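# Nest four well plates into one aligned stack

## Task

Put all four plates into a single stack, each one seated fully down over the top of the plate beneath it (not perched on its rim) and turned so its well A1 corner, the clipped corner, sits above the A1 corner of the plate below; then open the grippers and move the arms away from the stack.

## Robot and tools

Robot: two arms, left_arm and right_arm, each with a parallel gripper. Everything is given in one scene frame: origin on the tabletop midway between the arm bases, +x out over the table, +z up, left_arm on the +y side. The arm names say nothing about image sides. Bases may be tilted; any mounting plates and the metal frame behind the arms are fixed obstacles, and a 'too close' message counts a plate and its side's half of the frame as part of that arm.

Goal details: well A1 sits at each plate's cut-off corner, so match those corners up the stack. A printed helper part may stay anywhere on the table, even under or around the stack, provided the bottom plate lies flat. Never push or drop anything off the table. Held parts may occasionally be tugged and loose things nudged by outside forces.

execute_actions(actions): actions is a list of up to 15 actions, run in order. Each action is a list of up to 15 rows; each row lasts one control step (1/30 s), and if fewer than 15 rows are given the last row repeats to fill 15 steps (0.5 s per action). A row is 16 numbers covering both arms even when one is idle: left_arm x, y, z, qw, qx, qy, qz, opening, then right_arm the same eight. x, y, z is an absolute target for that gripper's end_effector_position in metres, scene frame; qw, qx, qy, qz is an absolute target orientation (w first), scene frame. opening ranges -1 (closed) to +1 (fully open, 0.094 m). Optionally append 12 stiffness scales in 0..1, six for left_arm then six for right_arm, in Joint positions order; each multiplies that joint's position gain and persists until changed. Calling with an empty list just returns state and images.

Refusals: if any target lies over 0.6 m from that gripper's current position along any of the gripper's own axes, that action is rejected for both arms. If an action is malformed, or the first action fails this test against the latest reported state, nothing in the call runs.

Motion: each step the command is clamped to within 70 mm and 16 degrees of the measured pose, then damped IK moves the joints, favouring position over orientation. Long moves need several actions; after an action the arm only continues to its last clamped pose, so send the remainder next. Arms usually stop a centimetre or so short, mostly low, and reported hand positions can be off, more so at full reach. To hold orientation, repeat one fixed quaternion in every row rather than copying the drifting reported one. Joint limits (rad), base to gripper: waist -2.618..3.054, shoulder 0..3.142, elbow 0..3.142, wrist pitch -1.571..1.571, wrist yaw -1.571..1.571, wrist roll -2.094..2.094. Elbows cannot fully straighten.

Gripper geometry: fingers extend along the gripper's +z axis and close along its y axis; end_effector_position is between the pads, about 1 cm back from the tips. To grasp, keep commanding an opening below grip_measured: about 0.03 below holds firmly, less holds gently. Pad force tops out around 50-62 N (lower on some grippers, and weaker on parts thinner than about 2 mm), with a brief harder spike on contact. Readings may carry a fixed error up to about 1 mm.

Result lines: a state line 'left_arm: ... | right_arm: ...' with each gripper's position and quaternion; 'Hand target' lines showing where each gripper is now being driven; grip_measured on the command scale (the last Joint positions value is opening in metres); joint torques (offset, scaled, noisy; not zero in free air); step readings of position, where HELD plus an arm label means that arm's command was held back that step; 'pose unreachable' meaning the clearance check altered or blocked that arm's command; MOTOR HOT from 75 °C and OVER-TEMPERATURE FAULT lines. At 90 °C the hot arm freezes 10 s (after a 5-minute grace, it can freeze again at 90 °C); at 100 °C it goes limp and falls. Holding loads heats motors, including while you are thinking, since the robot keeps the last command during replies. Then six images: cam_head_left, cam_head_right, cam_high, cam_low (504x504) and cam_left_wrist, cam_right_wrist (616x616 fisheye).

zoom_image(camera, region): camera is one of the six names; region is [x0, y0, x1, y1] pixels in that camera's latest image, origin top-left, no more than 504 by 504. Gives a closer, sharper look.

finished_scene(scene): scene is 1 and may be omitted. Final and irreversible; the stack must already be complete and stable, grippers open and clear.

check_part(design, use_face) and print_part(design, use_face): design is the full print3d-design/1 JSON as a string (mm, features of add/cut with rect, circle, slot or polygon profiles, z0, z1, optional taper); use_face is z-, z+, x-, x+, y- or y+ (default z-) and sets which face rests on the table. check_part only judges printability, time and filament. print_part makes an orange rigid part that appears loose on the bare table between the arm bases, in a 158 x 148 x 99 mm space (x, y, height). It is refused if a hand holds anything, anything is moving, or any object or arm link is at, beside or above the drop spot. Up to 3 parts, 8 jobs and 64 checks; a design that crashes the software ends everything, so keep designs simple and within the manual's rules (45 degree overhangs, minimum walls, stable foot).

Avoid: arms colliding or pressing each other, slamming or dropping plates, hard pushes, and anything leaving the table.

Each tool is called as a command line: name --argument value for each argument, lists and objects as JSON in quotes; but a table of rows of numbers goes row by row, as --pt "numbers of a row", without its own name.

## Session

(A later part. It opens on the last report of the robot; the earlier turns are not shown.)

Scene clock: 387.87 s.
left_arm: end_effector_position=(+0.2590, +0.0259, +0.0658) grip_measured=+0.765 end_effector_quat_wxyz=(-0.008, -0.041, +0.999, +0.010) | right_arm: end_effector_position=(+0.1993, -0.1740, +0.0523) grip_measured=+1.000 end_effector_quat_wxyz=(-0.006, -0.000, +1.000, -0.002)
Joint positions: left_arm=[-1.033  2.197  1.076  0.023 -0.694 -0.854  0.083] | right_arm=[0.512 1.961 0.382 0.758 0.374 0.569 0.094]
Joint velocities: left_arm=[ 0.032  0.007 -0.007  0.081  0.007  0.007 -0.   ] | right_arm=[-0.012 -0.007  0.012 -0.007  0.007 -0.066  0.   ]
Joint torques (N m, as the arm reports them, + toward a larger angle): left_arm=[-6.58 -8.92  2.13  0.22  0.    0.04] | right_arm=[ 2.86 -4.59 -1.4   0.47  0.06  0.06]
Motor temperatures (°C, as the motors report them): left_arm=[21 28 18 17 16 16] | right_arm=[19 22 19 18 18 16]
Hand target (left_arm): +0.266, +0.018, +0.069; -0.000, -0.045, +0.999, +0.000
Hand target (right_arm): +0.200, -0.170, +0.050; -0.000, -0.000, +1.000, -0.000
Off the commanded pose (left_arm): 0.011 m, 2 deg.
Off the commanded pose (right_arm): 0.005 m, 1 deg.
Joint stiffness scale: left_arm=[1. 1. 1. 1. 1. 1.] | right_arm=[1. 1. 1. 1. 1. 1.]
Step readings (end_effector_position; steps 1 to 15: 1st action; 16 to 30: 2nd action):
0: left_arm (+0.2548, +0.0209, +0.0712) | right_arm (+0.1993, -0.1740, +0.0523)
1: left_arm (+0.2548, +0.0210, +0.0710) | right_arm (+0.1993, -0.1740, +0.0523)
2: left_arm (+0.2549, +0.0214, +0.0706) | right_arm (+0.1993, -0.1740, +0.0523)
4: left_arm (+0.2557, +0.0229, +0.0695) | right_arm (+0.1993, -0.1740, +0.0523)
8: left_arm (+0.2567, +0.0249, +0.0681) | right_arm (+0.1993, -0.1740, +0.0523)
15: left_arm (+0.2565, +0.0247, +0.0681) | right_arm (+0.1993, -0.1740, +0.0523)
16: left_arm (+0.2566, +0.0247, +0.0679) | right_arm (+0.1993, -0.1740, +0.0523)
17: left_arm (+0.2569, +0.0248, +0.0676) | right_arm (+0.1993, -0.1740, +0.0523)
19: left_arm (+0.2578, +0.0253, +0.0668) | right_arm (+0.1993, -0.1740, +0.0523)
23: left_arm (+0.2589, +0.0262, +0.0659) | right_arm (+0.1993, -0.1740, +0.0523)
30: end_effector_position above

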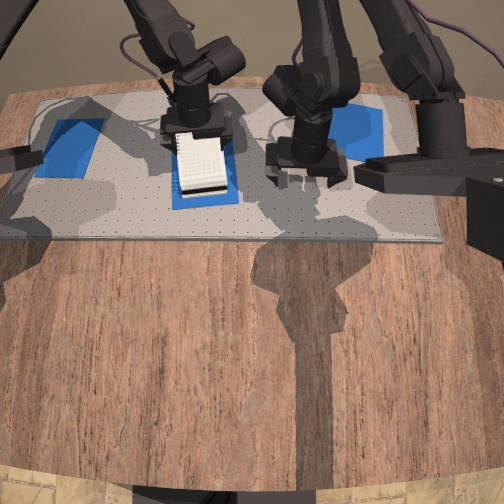

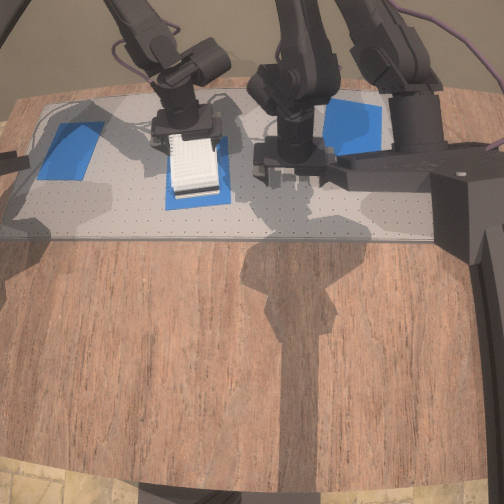

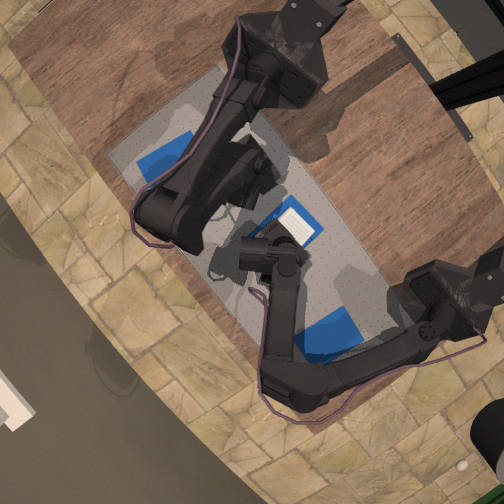

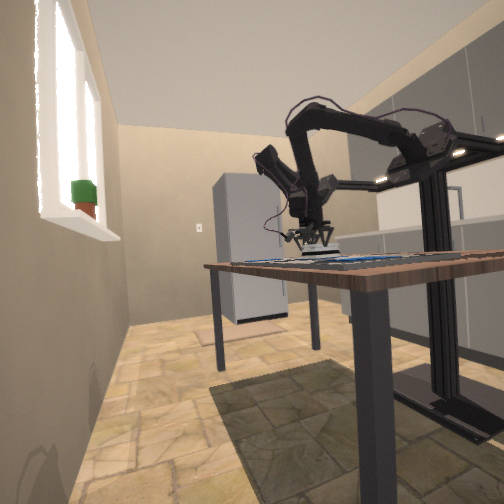

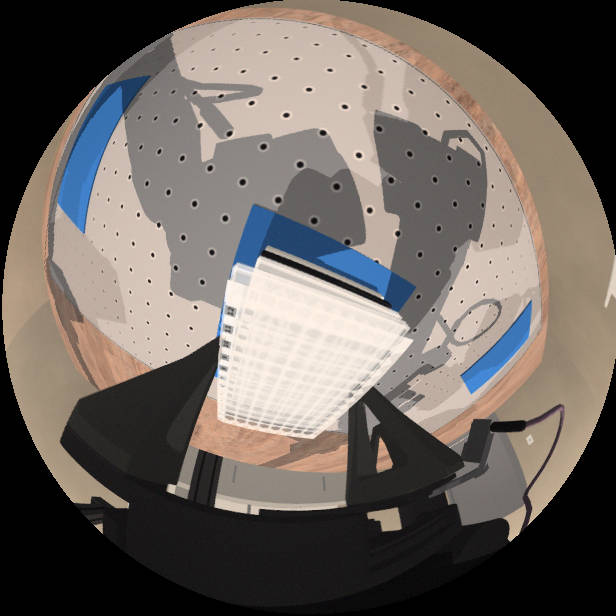

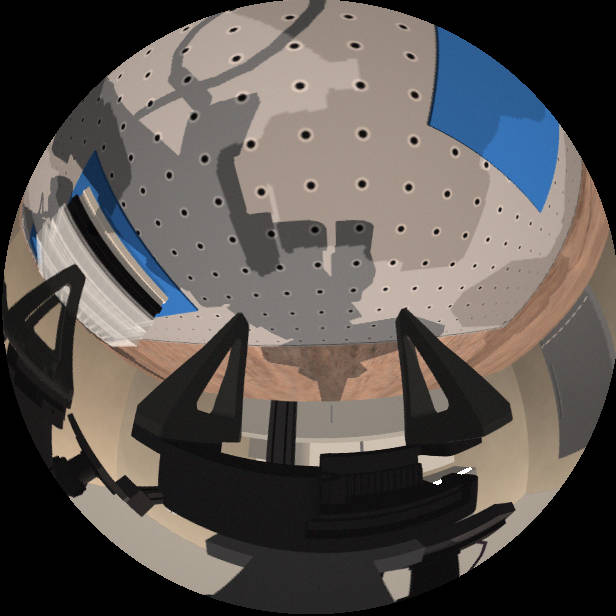

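execute_actions --actions '[[[0.264,0.015,0.066,0,-0.052,1,0,0.72,0.2,-0.17,0.05,0,0,1,0,1]],[[0.264,0.015,0.063,0,-0.052,1,0,0.72,0.2,-0.17,0.05,0,0,1,0,1]]]'

zoom_image --camera "cam_head_left" --region '[160,140,250,215]'

zoom_image --camera "cam_left_wrist" --region '[200,200,440,440]'

Scene clock: 393.07 s.
left_arm: end_effector_position=(+0.2582, +0.0247, +0.0641) grip_measured=+0.765 end_effector_quat_wxyz=(-0.007, -0.045, +0.999, +0.009) | right_arm: end_effector_position=(+0.1993, -0.1740, +0.0523) grip_measured=+1.000 end_effector_quat_wxyz=(-0.006, -0.000, +1.000, -0.002)
Joint positions: left_arm=[-1.033  2.204  1.076  0.037 -0.694 -0.859  0.083] | right_arm=[0.512 1.961 0.382 0.758 0.374 0.569 0.094]
Joint velocities: left_arm=[ 0.007 -0.007 -0.012 -0.051 -0.037 -0.081  0.001] | right_arm=[-0.007  0.002 -0.007  0.007 -0.007 -0.007  0.   ]
Joint torques (N m, as the arm reports them, + toward a larger angle): left_arm=[-6.39 -7.53  3.26  0.23  0.02  0.  ] | right_arm=[ 2.96 -4.55 -1.49  0.48  0.08  0.07]
Motor temperatures (°C, as the motors report them): left_arm=[21 28 18 17 16 16] | right_arm=[19 22 19 18 18 16]
Hand target (left_arm): +0.264, +0.015, +0.063; -0.000, -0.052, +0.999, -0.000
Hand target (right_arm): +0.200, -0.170, +0.050; -0.000, -0.000, +1.000, -0.000
Off the commanded pose (left_arm): 0.011 m, 1 deg.
Off the commanded pose (right_arm): 0.005 m, 1 deg.
Joint stiffness scale: left_arm=[1. 1. 1. 1. 1. 1.] | right_arm=[1. 1. 1. 1. 1. 1.]
Step readings (end_effector_position; steps 1 to 15: 1st action; 16 to 30: 2nd action):
0: left_arm (+0.2591, +0.0259, +0.0658) | right_arm (+0.1993, -0.1740, +0.0523)
1: left_arm (+0.2591, +0.0258, +0.0658) | right_arm (+0.1993, -0.1740, +0.0523)
2: left_arm (+0.2592, +0.0257, +0.0658) | right_arm (+0.1993, -0.1740, +0.0523)
4: left_arm (+0.2595, +0.0255, +0.0658) | right_arm (+0.1993, -0.1740, +0.0523)
8: left_arm (+0.2597, +0.0253, +0.0658) | right_arm (+0.1993, -0.1740, +0.0523)
15: left_arm (+0.2598, +0.0252, +0.0658) | right_arm (+0.1993, -0.1740, +0.0523)
16: left_arm (+0.2595, +0.0252, +0.0655) | right_arm (+0.1993, -0.1740, +0.0523)
17: left_arm (+0.2591, +0.0248, +0.0650) | right_arm (+0.1993, -0.1740, +0.0523)
19: left_arm (+0.2581, +0.0247, +0.0641) | right_arm (+0.1993, -0.1740, +0.0523)
23: left_arm (+0.2582, +0.0247, +0.0641) | right_arm (+0.1993, -0.1740, +0.0523)
30: end_effector_position above

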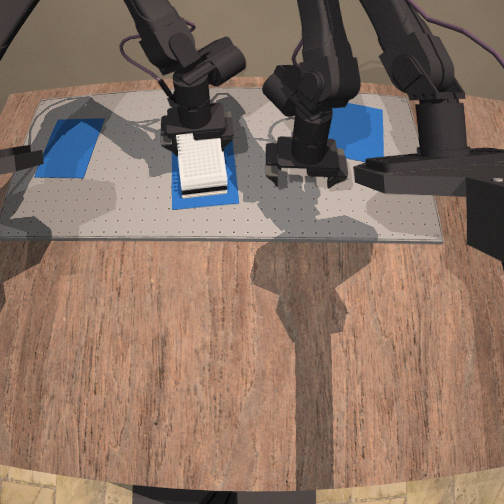

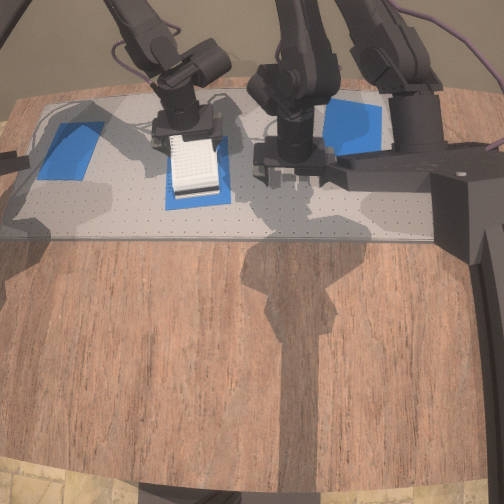

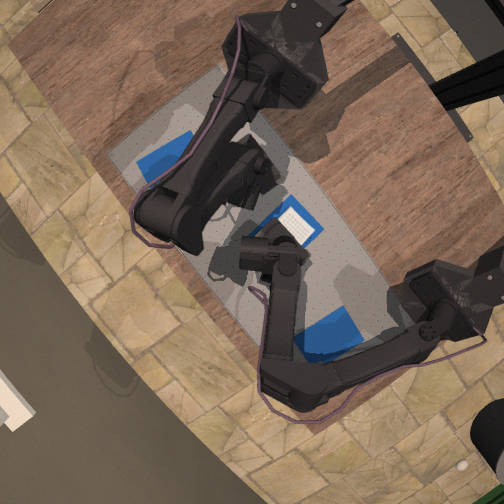

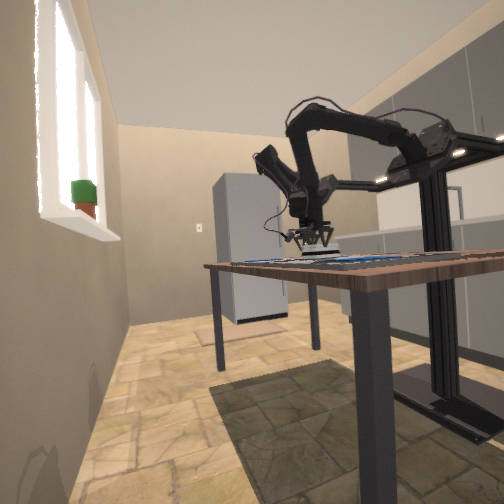

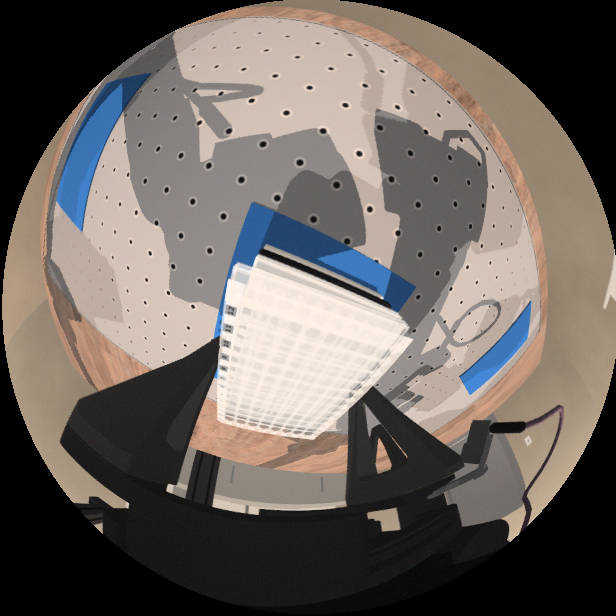

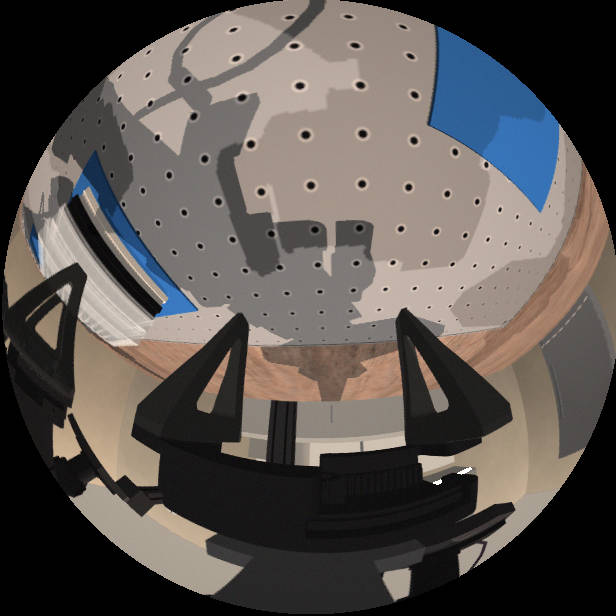

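Region (160, 140, 250, 215) of cam_head_left's 504x504 image, scaled by 5.600, with more detail than that image has.

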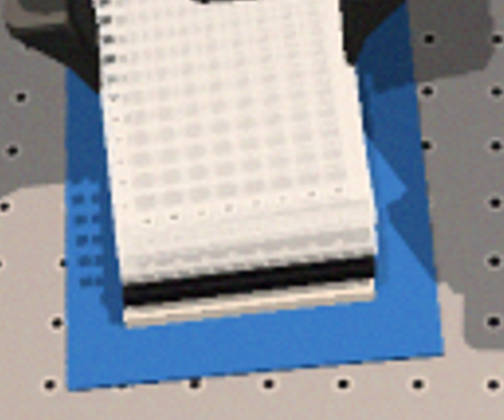

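Region (200, 200, 440, 440) of cam_left_wrist's 616x616 image, scaled by 2.100, with more detail than that image has.

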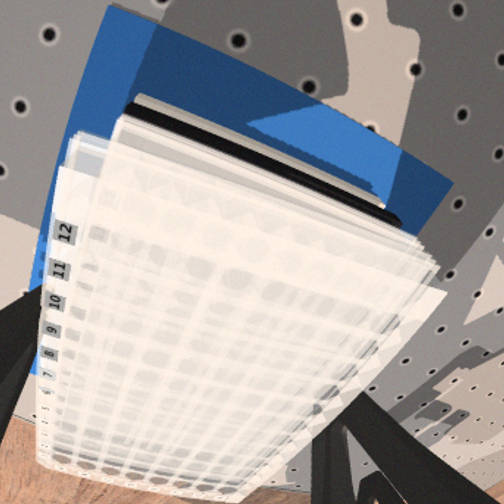

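execute_actions --actions '[[[0.264,0.014,0.061,0,-0.056,1,0,0.72,0.2,-0.17,0.05,0,0,1,0,1]],[[0.264,0.014,0.061,0,-0.056,1,0,1,0.2,-0.17,0.05,0,0,1,0,1]],[[0.264,0.014,0.061,0,-0.056,1,0,1,0.2,-0.17,0.05,0,0,1,0,1]]]'

zoom_image --camera "cam_head_left" --region '[160,140,250,215]'

zoom_image --camera "cam_left_wrist" --region '[200,200,440,440]'

zoom_image --camera "cam_right_wrist" --region '[0,160,200,360]'

Scene clock: 403.70 s.
left_arm: end_effector_position=(+0.2531, +0.0253, +0.0611) grip_measured=+1.000 end_effector_quat_wxyz=(-0.011, -0.042, +0.999, +0.010) | right_arm: end_effector_position=(+0.1993, -0.1740, +0.0523) grip_measured=+1.000 end_effector_quat_wxyz=(-0.006, -0.000, +1.000, -0.002)
Joint positions: left_arm=[-1.033  2.218  1.076  0.041 -0.691 -0.859  0.094] | right_arm=[0.512 1.961 0.382 0.758 0.374 0.569 0.094]
Joint velocities: left_arm=[ 0.037 -0.007 -0.002 -0.022 -0.037  0.022  0.   ] | right_arm=[ 0.002 -0.002 -0.007 -0.051 -0.095 -0.051  0.   ]
Joint torques (N m, as the arm reports them, + toward a larger angle): left_arm=[-6.27 -7.99  3.7   0.2  -0.01 -0.05] | right_arm=[ 2.89 -4.57 -1.46  0.48  0.08  0.07]
Motor temperatures (°C, as the motors report them): left_arm=[21 27 18 17 16 16] | right_arm=[19 22 19 18 18 16]
Hand target (left_arm): +0.264, +0.014, +0.061; -0.000, -0.056, +0.998, -0.000
Hand target (right_arm): +0.200, -0.170, +0.050; -0.000, -0.000, +1.000, -0.000
Off the commanded pose (left_arm): 0.016 m, 2 deg.
Off the commanded pose (right_arm): 0.005 m, 1 deg.
Joint stiffness scale: left_arm=[1. 1. 1. 1. 1. 1.] | right_arm=[1. 1. 1. 1. 1. 1.]
Step readings (end_effector_position; steps 1 to 15: 1st action; 16 to 30: 2nd action; 31 to 45: 3rd action):
0: left_arm (+0.2582, +0.0247, +0.0641) | right_arm (+0.1993, -0.1740, +0.0523)
1: left_arm (+0.2582, +0.0247, +0.0641) | right_arm (+0.1993, -0.1740, +0.0523)
2: left_arm (+0.2582, +0.0247, +0.0641) | right_arm (+0.1993, -0.1740, +0.0523)
4: left_arm (+0.2582, +0.0247, +0.0641) | right_arm (+0.1993, -0.1740, +0.0523)
8: left_arm (+0.2582, +0.0247, +0.0641) | right_arm (+0.1993, -0.1740, +0.0523)
15: left_arm (+0.2582, +0.0247, +0.0641) | right_arm (+0.1993, -0.1740, +0.0523)
16: left_arm (+0.2583, +0.0247, +0.0641) | right_arm (+0.1993, -0.1740, +0.0523)
17: left_arm (+0.2580, +0.0245, +0.0638) | right_arm (+0.1993, -0.1740, +0.0523)
19: left_arm (+0.2563, +0.0247, +0.0628) | right_arm (+0.1993, -0.1740, +0.0523)
23: left_arm (+0.2532, +0.0254, +0.0612) | right_arm (+0.1993, -0.1740, +0.0523)
30: left_arm (+0.2531, +0.0253, +0.0611) | right_arm (+0.1993, -0.1740, +0.0523)
31: left_arm (+0.2531, +0.0253, +0.0611) | right_arm (+0.1993, -0.1740, +0.0523)
32: left_arm (+0.2531, +0.0253, +0.0611) | right_arm (+0.1993, -0.1740, +0.0523)
34: left_arm (+0.2531, +0.0253, +0.0611) | right_arm (+0.1993, -0.1740, +0.0523)
38: left_arm (+0.2531, +0.0253, +0.0611) | right_arm (+0.1993, -0.1740, +0.0523)
45: end_effector_position above

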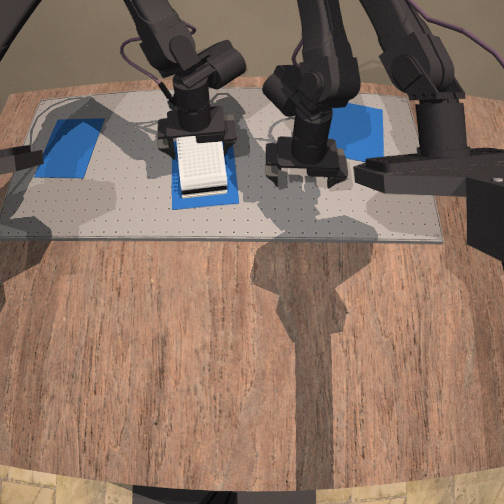

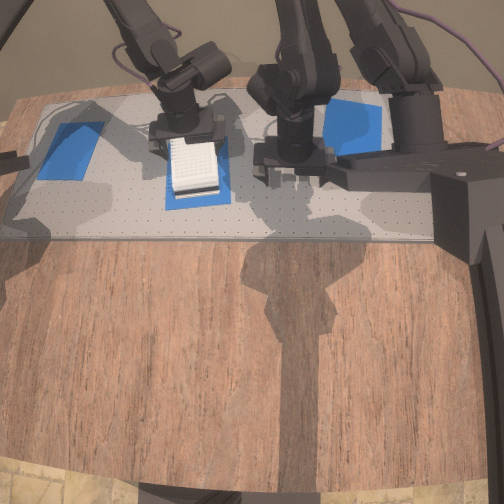

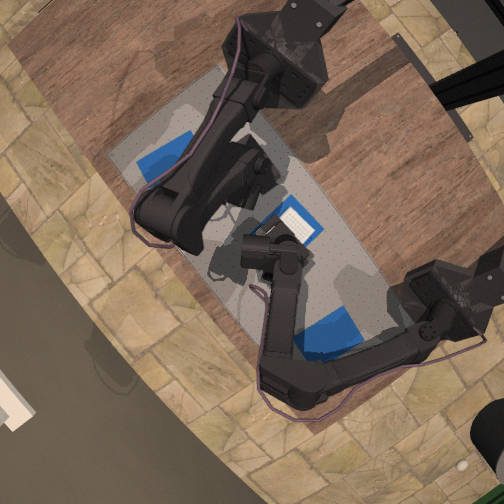

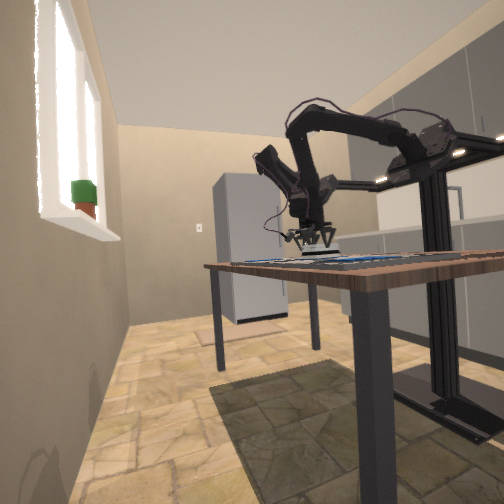

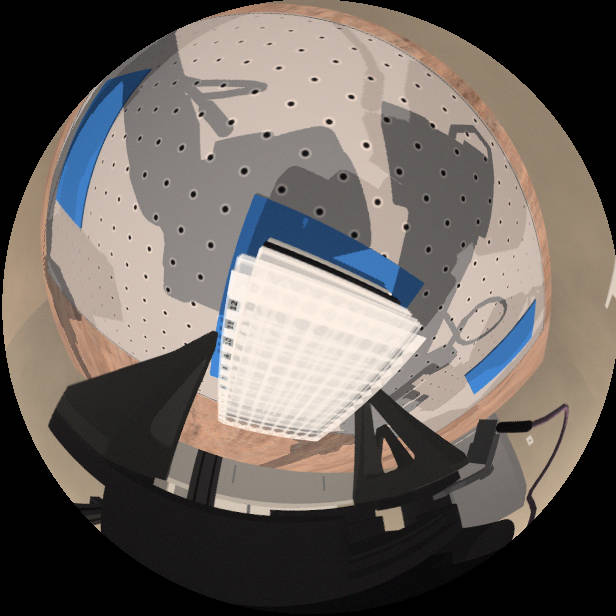

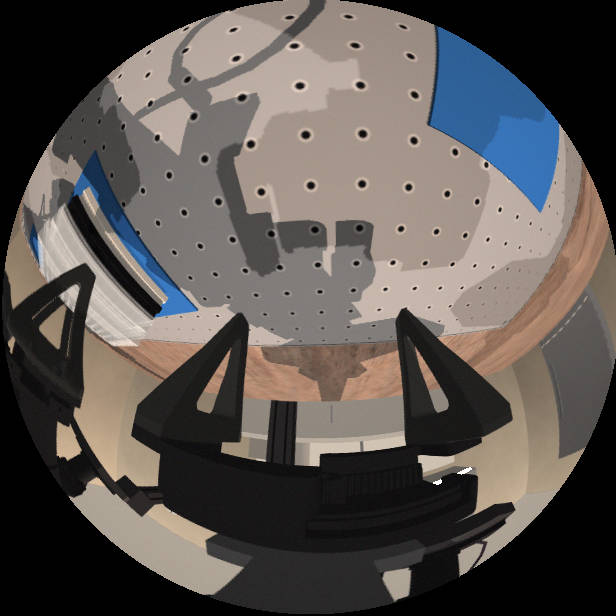

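Region (160, 140, 250, 215) of cam_head_left's 504x504 image, scaled by 5.600, with more detail than that image has.

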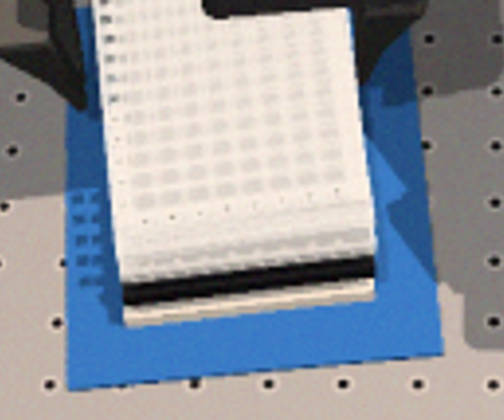

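Region (200, 200, 440, 440) of cam_left_wrist's 616x616 image, scaled by 2.100, with more detail than that image has.

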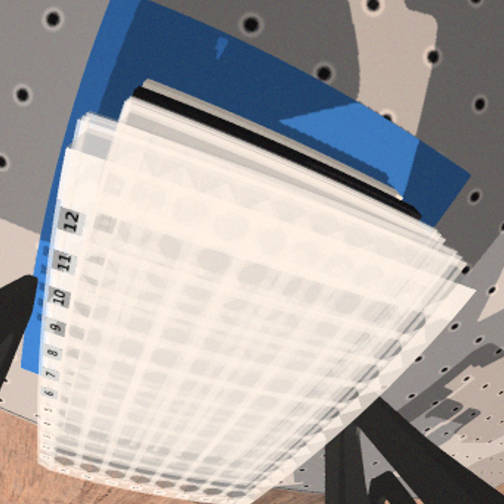

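Region (0, 160, 200, 360) of cam_right_wrist's 616x616 image, scaled by 2.520, with more detail than that image has.

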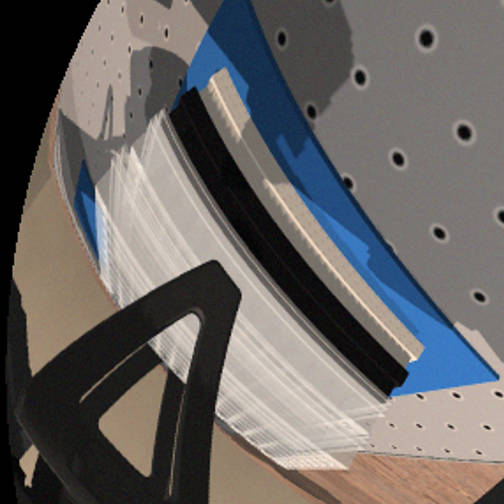

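Descend for the squeeze, toward y≈0.021.

execute_actions --actions '[[[0.255,0.008,0.058,0,-0.064,1,0,1,0.2,-0.17,0.05,0,0,1,0,1]],[[0.25,0.008,0.051,0,-0.064,1,0,1,0.2,-0.17,0.05,0,0,1,0,1]],[[0.245,0.008,0.044,0,-0.064,1,0,1,0.2,-0.17,0.05,0,0,1,0,1]]]'

zoom_image --camera "cam_head_left" --region '[160,140,250,215]'

Scene clock: 409.10 s.
left_arm: end_effector_position=(+0.2356, +0.0208, +0.0426) grip_measured=+1.000 end_effector_quat_wxyz=(-0.012, -0.057, +0.998, +0.012) | right_arm: end_effector_position=(+0.1993, -0.1740, +0.0523) grip_measured=+1.000 end_effector_quat_wxyz=(-0.006, -0.000, +1.000, -0.002)
Joint positions: left_arm=[-1.033  2.307  1.096  0.103 -0.692 -0.892  0.094] | right_arm=[0.512 1.961 0.382 0.758 0.374 0.569 0.094]
Joint velocities: left_arm=[-0.017  0.007  0.002  0.007 -0.007  0.037  0.   ] | right_arm=[-0.017 -0.007  0.022  0.051  0.007 -0.051  0.   ]
Joint torques (N m, as the arm reports them, + toward a larger angle): left_arm=[-6.94 -8.08  3.08  0.21 -0.04  0.04] | right_arm=[ 2.9  -4.54 -1.43  0.47  0.06  0.07]
Motor temperatures (°C, as the motors report them): left_arm=[22 27 18 17 16 16] | right_arm=[19 22 19 18 18 16]
Hand target (left_arm): +0.245, +0.008, +0.044; -0.000, -0.064, +0.998, +0.000
Hand target (right_arm): +0.200, -0.170, +0.050; -0.000, -0.000, +1.000, -0.000
Off the commanded pose (left_arm): 0.016 m, 2 deg.
Off the commanded pose (right_arm): 0.005 m, 1 deg.
Joint stiffness scale: left_arm=[1. 1. 1. 1. 1. 1.] | right_arm=[1. 1. 1. 1. 1. 1.]
Step readings (end_effector_position; steps 1 to 15: 1st action; 16 to 30: 2nd action; 31 to 45: 3rd action):
0: left_arm (+0.2531, +0.0253, +0.0611) | right_arm (+0.1993, -0.1740, +0.0523)
1: left_arm (+0.2529, +0.0249, +0.0605) | right_arm (+0.1993, -0.1740, +0.0523)
2: left_arm (+0.2531, +0.0234, +0.0593) | right_arm (+0.1993, -0.1740, +0.0523)
4: left_arm (+0.2520, +0.0213, +0.0565) | right_arm (+0.1993, -0.1740, +0.0523)
8: left_arm (+0.2485, +0.0219, +0.0542) | right_arm (+0.1993, -0.1740, +0.0523)
15: left_arm (+0.2484, +0.0219, +0.0541) | right_arm (+0.1993, -0.1740, +0.0523)
16: left_arm (+0.2482, +0.0216, +0.0537) | right_arm (+0.1993, -0.1740, +0.0523)
17: left_arm (+0.2478, +0.0210, +0.0528) | right_arm (+0.1993, -0.1740, +0.0523)
19: left_arm (+0.2454, +0.0210, +0.0509) | right_arm (+0.1993, -0.1740, +0.0523)
23: left_arm (+0.2413, +0.0221, +0.0485) | right_arm (+0.1993, -0.1740, +0.0523)
30: left_arm (+0.2419, +0.0214, +0.0484) | right_arm (+0.1993, -0.1740, +0.0523)
31: left_arm (+0.2418, +0.0211, +0.0479) | right_arm (+0.1993, -0.1740, +0.0523)
32: left_arm (+0.2415, +0.0204, +0.0471) | right_arm (+0.1993, -0.1740, +0.0523)
34: left_arm (+0.2390, +0.0205, +0.0451) | right_arm (+0.1993, -0.1740, +0.0523)
38: left_arm (+0.2350, +0.0215, +0.0427) | right_arm (+0.1993, -0.1740, +0.0523)
45: end_effector_position above

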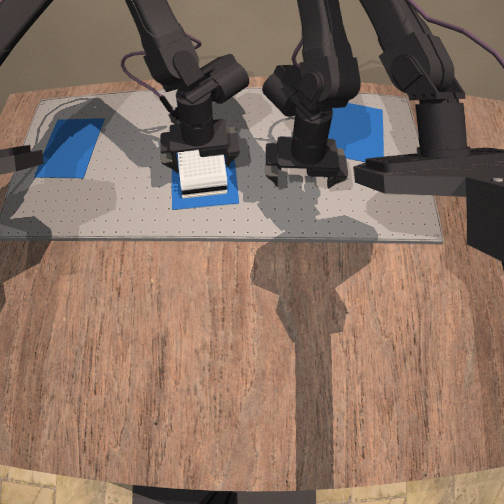

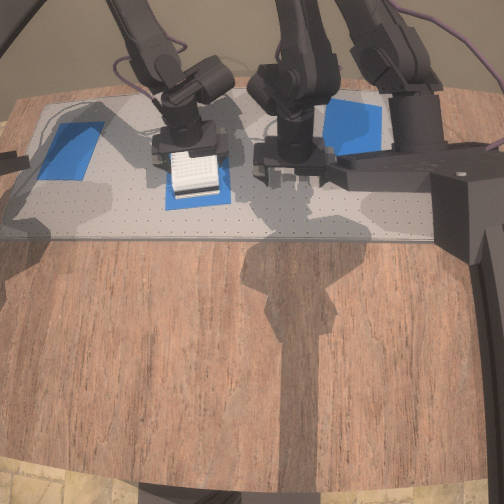

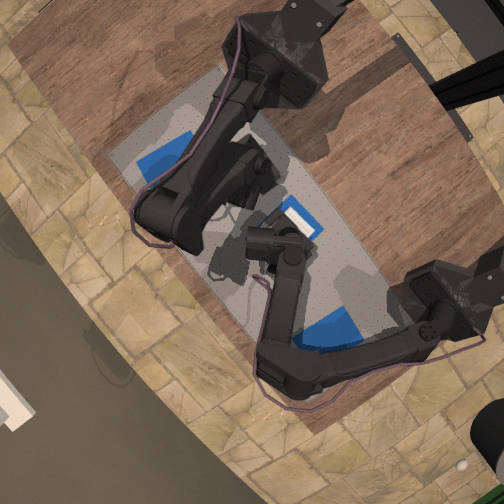

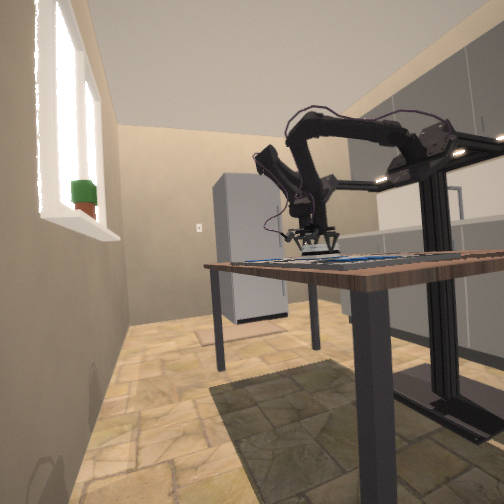

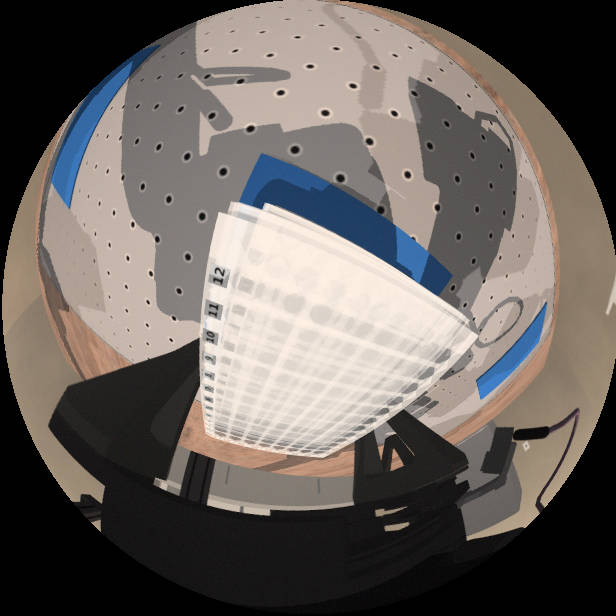

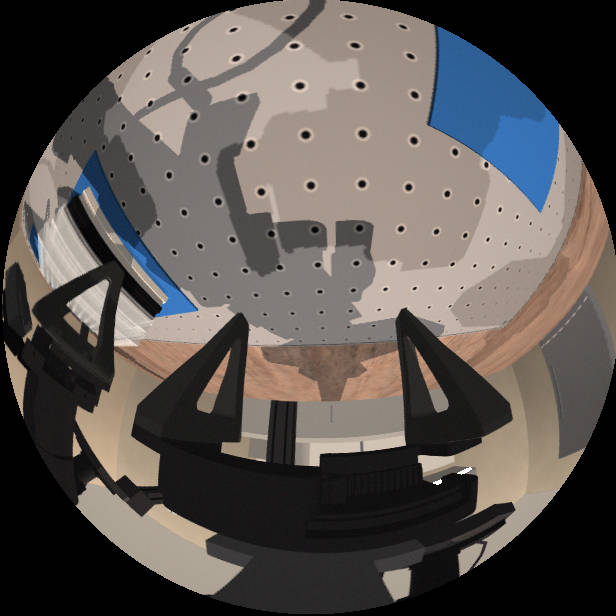

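Region (160, 140, 250, 215) of cam_head_left's 504x504 image, scaled by 5.600, with more detail than that image has.

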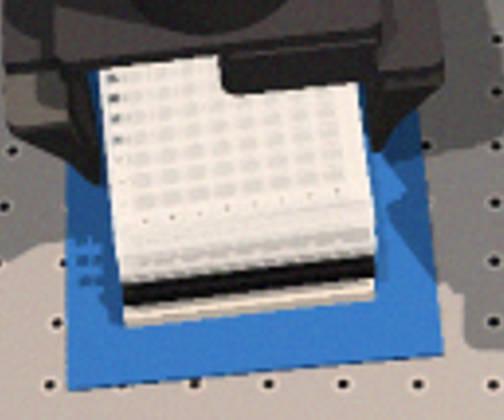

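execute_actions --actions '[[[0.24,0.008,0.037,0,-0.064,1,0,1,0.2,-0.17,0.05,0,0,1,0,1]],[[0.24,0.008,0.037,0,-0.064,1,0,0.79,0.2,-0.17,0.05,0,0,1,0,1]],[[0.24,0.008,0.037,0,-0.064,1,0,0.79,0.2,-0.17,0.05,0,0,1,0,1]],[[0.24,0.008,0.037,0,-0.064,1,0,1,0.2,-0.17,0.05,0,0,1,0,1]]]'

zoom_image --camera "cam_head_left" --region '[160,140,250,215]'

zoom_image --camera "cam_right_wrist" --region '[0,160,200,360]'

zoom_image --camera "cam_low" --region '[290,230,350,270]'

Scene clock: 417.47 s.
left_arm: end_effector_position=(+0.2322, +0.0178, +0.0370) grip_measured=+1.000 end_effector_quat_wxyz=(-0.009, -0.058, +0.998, +0.009) | right_arm: end_effector_position=(+0.1993, -0.1740, +0.0523) grip_measured=+1.000 end_effector_quat_wxyz=(-0.006, -0.000, +1.000, -0.002)
Joint positions: left_arm=[-1.032  2.334  1.104  0.133 -0.691 -0.888  0.094] | right_arm=[0.512 1.961 0.382 0.758 0.374 0.569 0.094]
Joint velocities: left_arm=[-0.007  0.017  0.002 -0.037 -0.037 -0.051  0.   ] | right_arm=[ 0.002 -0.007 -0.012 -0.022 -0.007  0.051  0.   ]
Joint torques (N m, as the arm reports them, + toward a larger angle): left_arm=[-6.68 -7.95  2.75  0.22 -0.01  0.05] | right_arm=[ 2.9  -4.58 -1.43  0.47  0.07  0.06]
Motor temperatures (°C, as the motors report them): left_arm=[22 27 18 17 16 16] | right_arm=[19 22 19 18 18 16]
Hand target (left_arm): +0.240, +0.008, +0.037; -0.000, -0.064, +0.998, +0.000
Hand target (right_arm): +0.200, -0.170, +0.050; -0.000, -0.000, +1.000, -0.000
Off the commanded pose (left_arm): 0.013 m, 2 deg.
Off the commanded pose (right_arm): 0.005 m, 1 deg.
Joint stiffness scale: left_arm=[1. 1. 1. 1. 1. 1.] | right_arm=[1. 1. 1. 1. 1. 1.]
Step readings (end_effector_position; steps 1 to 15: 1st action; 16 to 30: 2nd action; 31 to 45: 3rd action; 46 to 60: 4th action):
0: left_arm (+0.2359, +0.0205, +0.0426) | right_arm (+0.1993, -0.1740, +0.0523)
1: left_arm (+0.2356, +0.0203, +0.0422) | right_arm (+0.1993, -0.1740, +0.0523)
2: left_arm (+0.2356, +0.0193, +0.0413) | right_arm (+0.1993, -0.1740, +0.0523)
4: left_arm (+0.2342, +0.0182, +0.0391) | right_arm (+0.1993, -0.1740, +0.0523)
8: left_arm (+0.2313, +0.0186, +0.0372) | right_arm (+0.1993, -0.1740, +0.0523)
15: left_arm (+0.2319, +0.0179, +0.0371) | right_arm (+0.1993, -0.1740, +0.0523)
16: left_arm (+0.2319, +0.0179, +0.0371) | right_arm (+0.1993, -0.1740, +0.0523)
17: left_arm (+0.2319, +0.0179, +0.0371) | right_arm (+0.1993, -0.1740, +0.0523)
19: left_arm (+0.2320, +0.0180, +0.0370) | right_arm (+0.1993, -0.1740, +0.0523)
23: left_arm (+0.2320, +0.0180, +0.0370) | right_arm (+0.1993, -0.1740, +0.0523)
30: left_arm (+0.2320, +0.0180, +0.0370) | right_arm (+0.1993, -0.1740, +0.0523)
31: left_arm (+0.2320, +0.0180, +0.0370) | right_arm (+0.1993, -0.1740, +0.0523)
32: left_arm (+0.2320, +0.0180, +0.0370) | right_arm (+0.1993, -0.1740, +0.0523)
34: left_arm (+0.2320, +0.0180, +0.0370) | right_arm (+0.1993, -0.1740, +0.0523)
38: left_arm (+0.2320, +0.0180, +0.0370) | right_arm (+0.1993, -0.1740, +0.0523)
45: left_arm (+0.2320, +0.0180, +0.0370) | right_arm (+0.1993, -0.1740, +0.0523)
46: left_arm (+0.2320, +0.0180, +0.0370) | right_arm (+0.1993, -0.1740, +0.0523)
47: left_arm (+0.2321, +0.0179, +0.0370) | right_arm (+0.1993, -0.1740, +0.0523)
49: left_arm (+0.2322, +0.0178, +0.0370) | right_arm (+0.1993, -0.1740, +0.0523)
53: left_arm (+0.2322, +0.0178, +0.0370) | right_arm (+0.1993, -0.1740, +0.0523)
60: end_effector_position above

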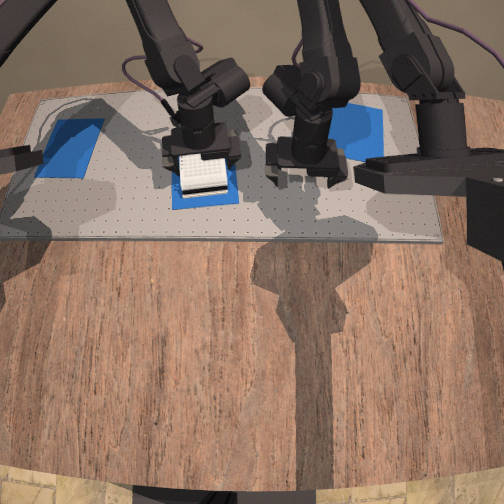

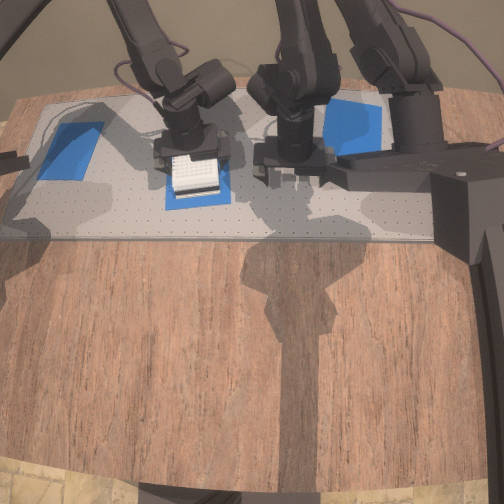

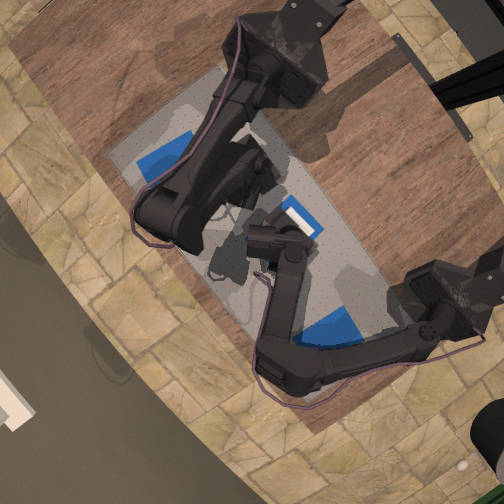

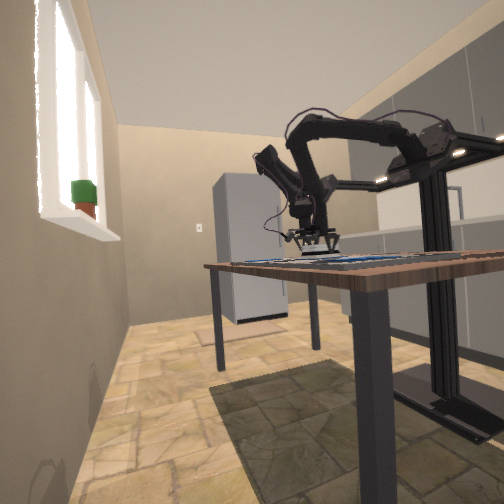

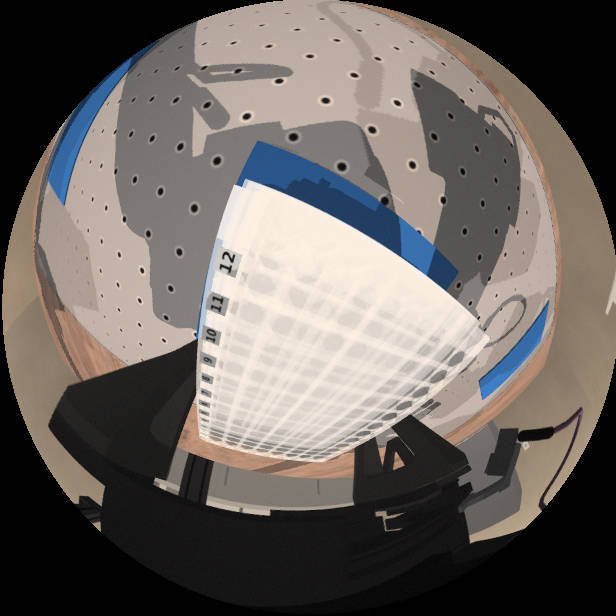

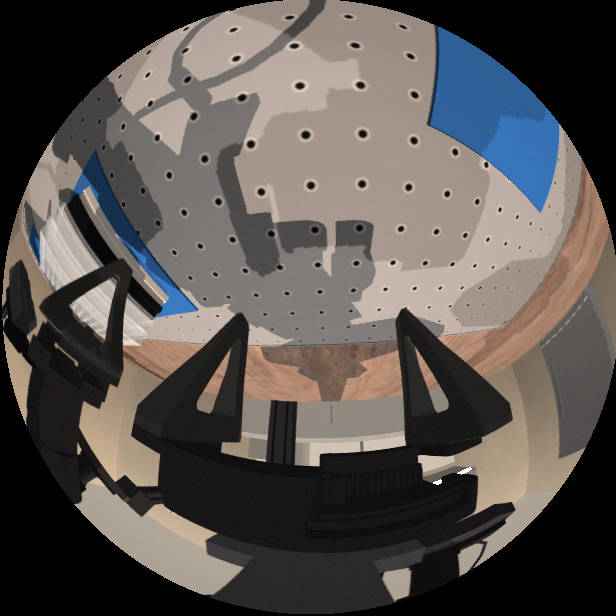

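Region (160, 140, 250, 215) of cam_head_left's 504x504 image, scaled by 5.600, with more detail than that image has.

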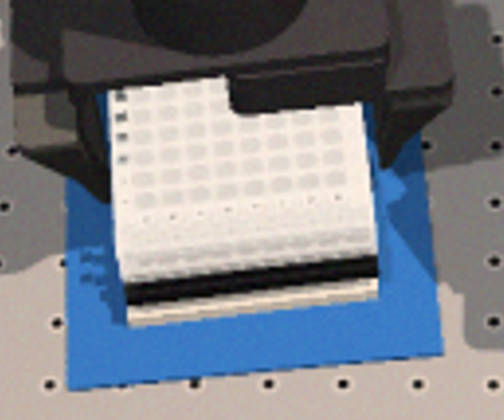

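Region (0, 160, 200, 360) of cam_right_wrist's 616x616 image, scaled by 2.520, with more detail than that image has.

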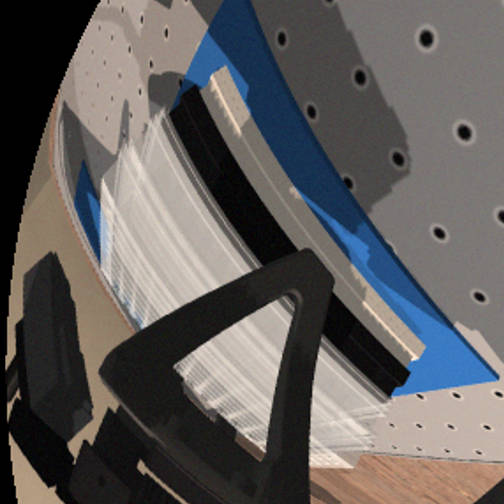

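Region (290, 230, 350, 270) of cam_low's 504x504 image, scaled by 8.400, with more detail than that image has.

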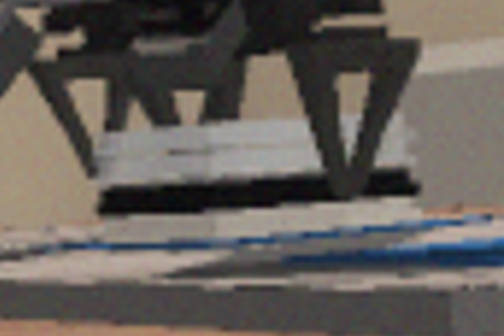

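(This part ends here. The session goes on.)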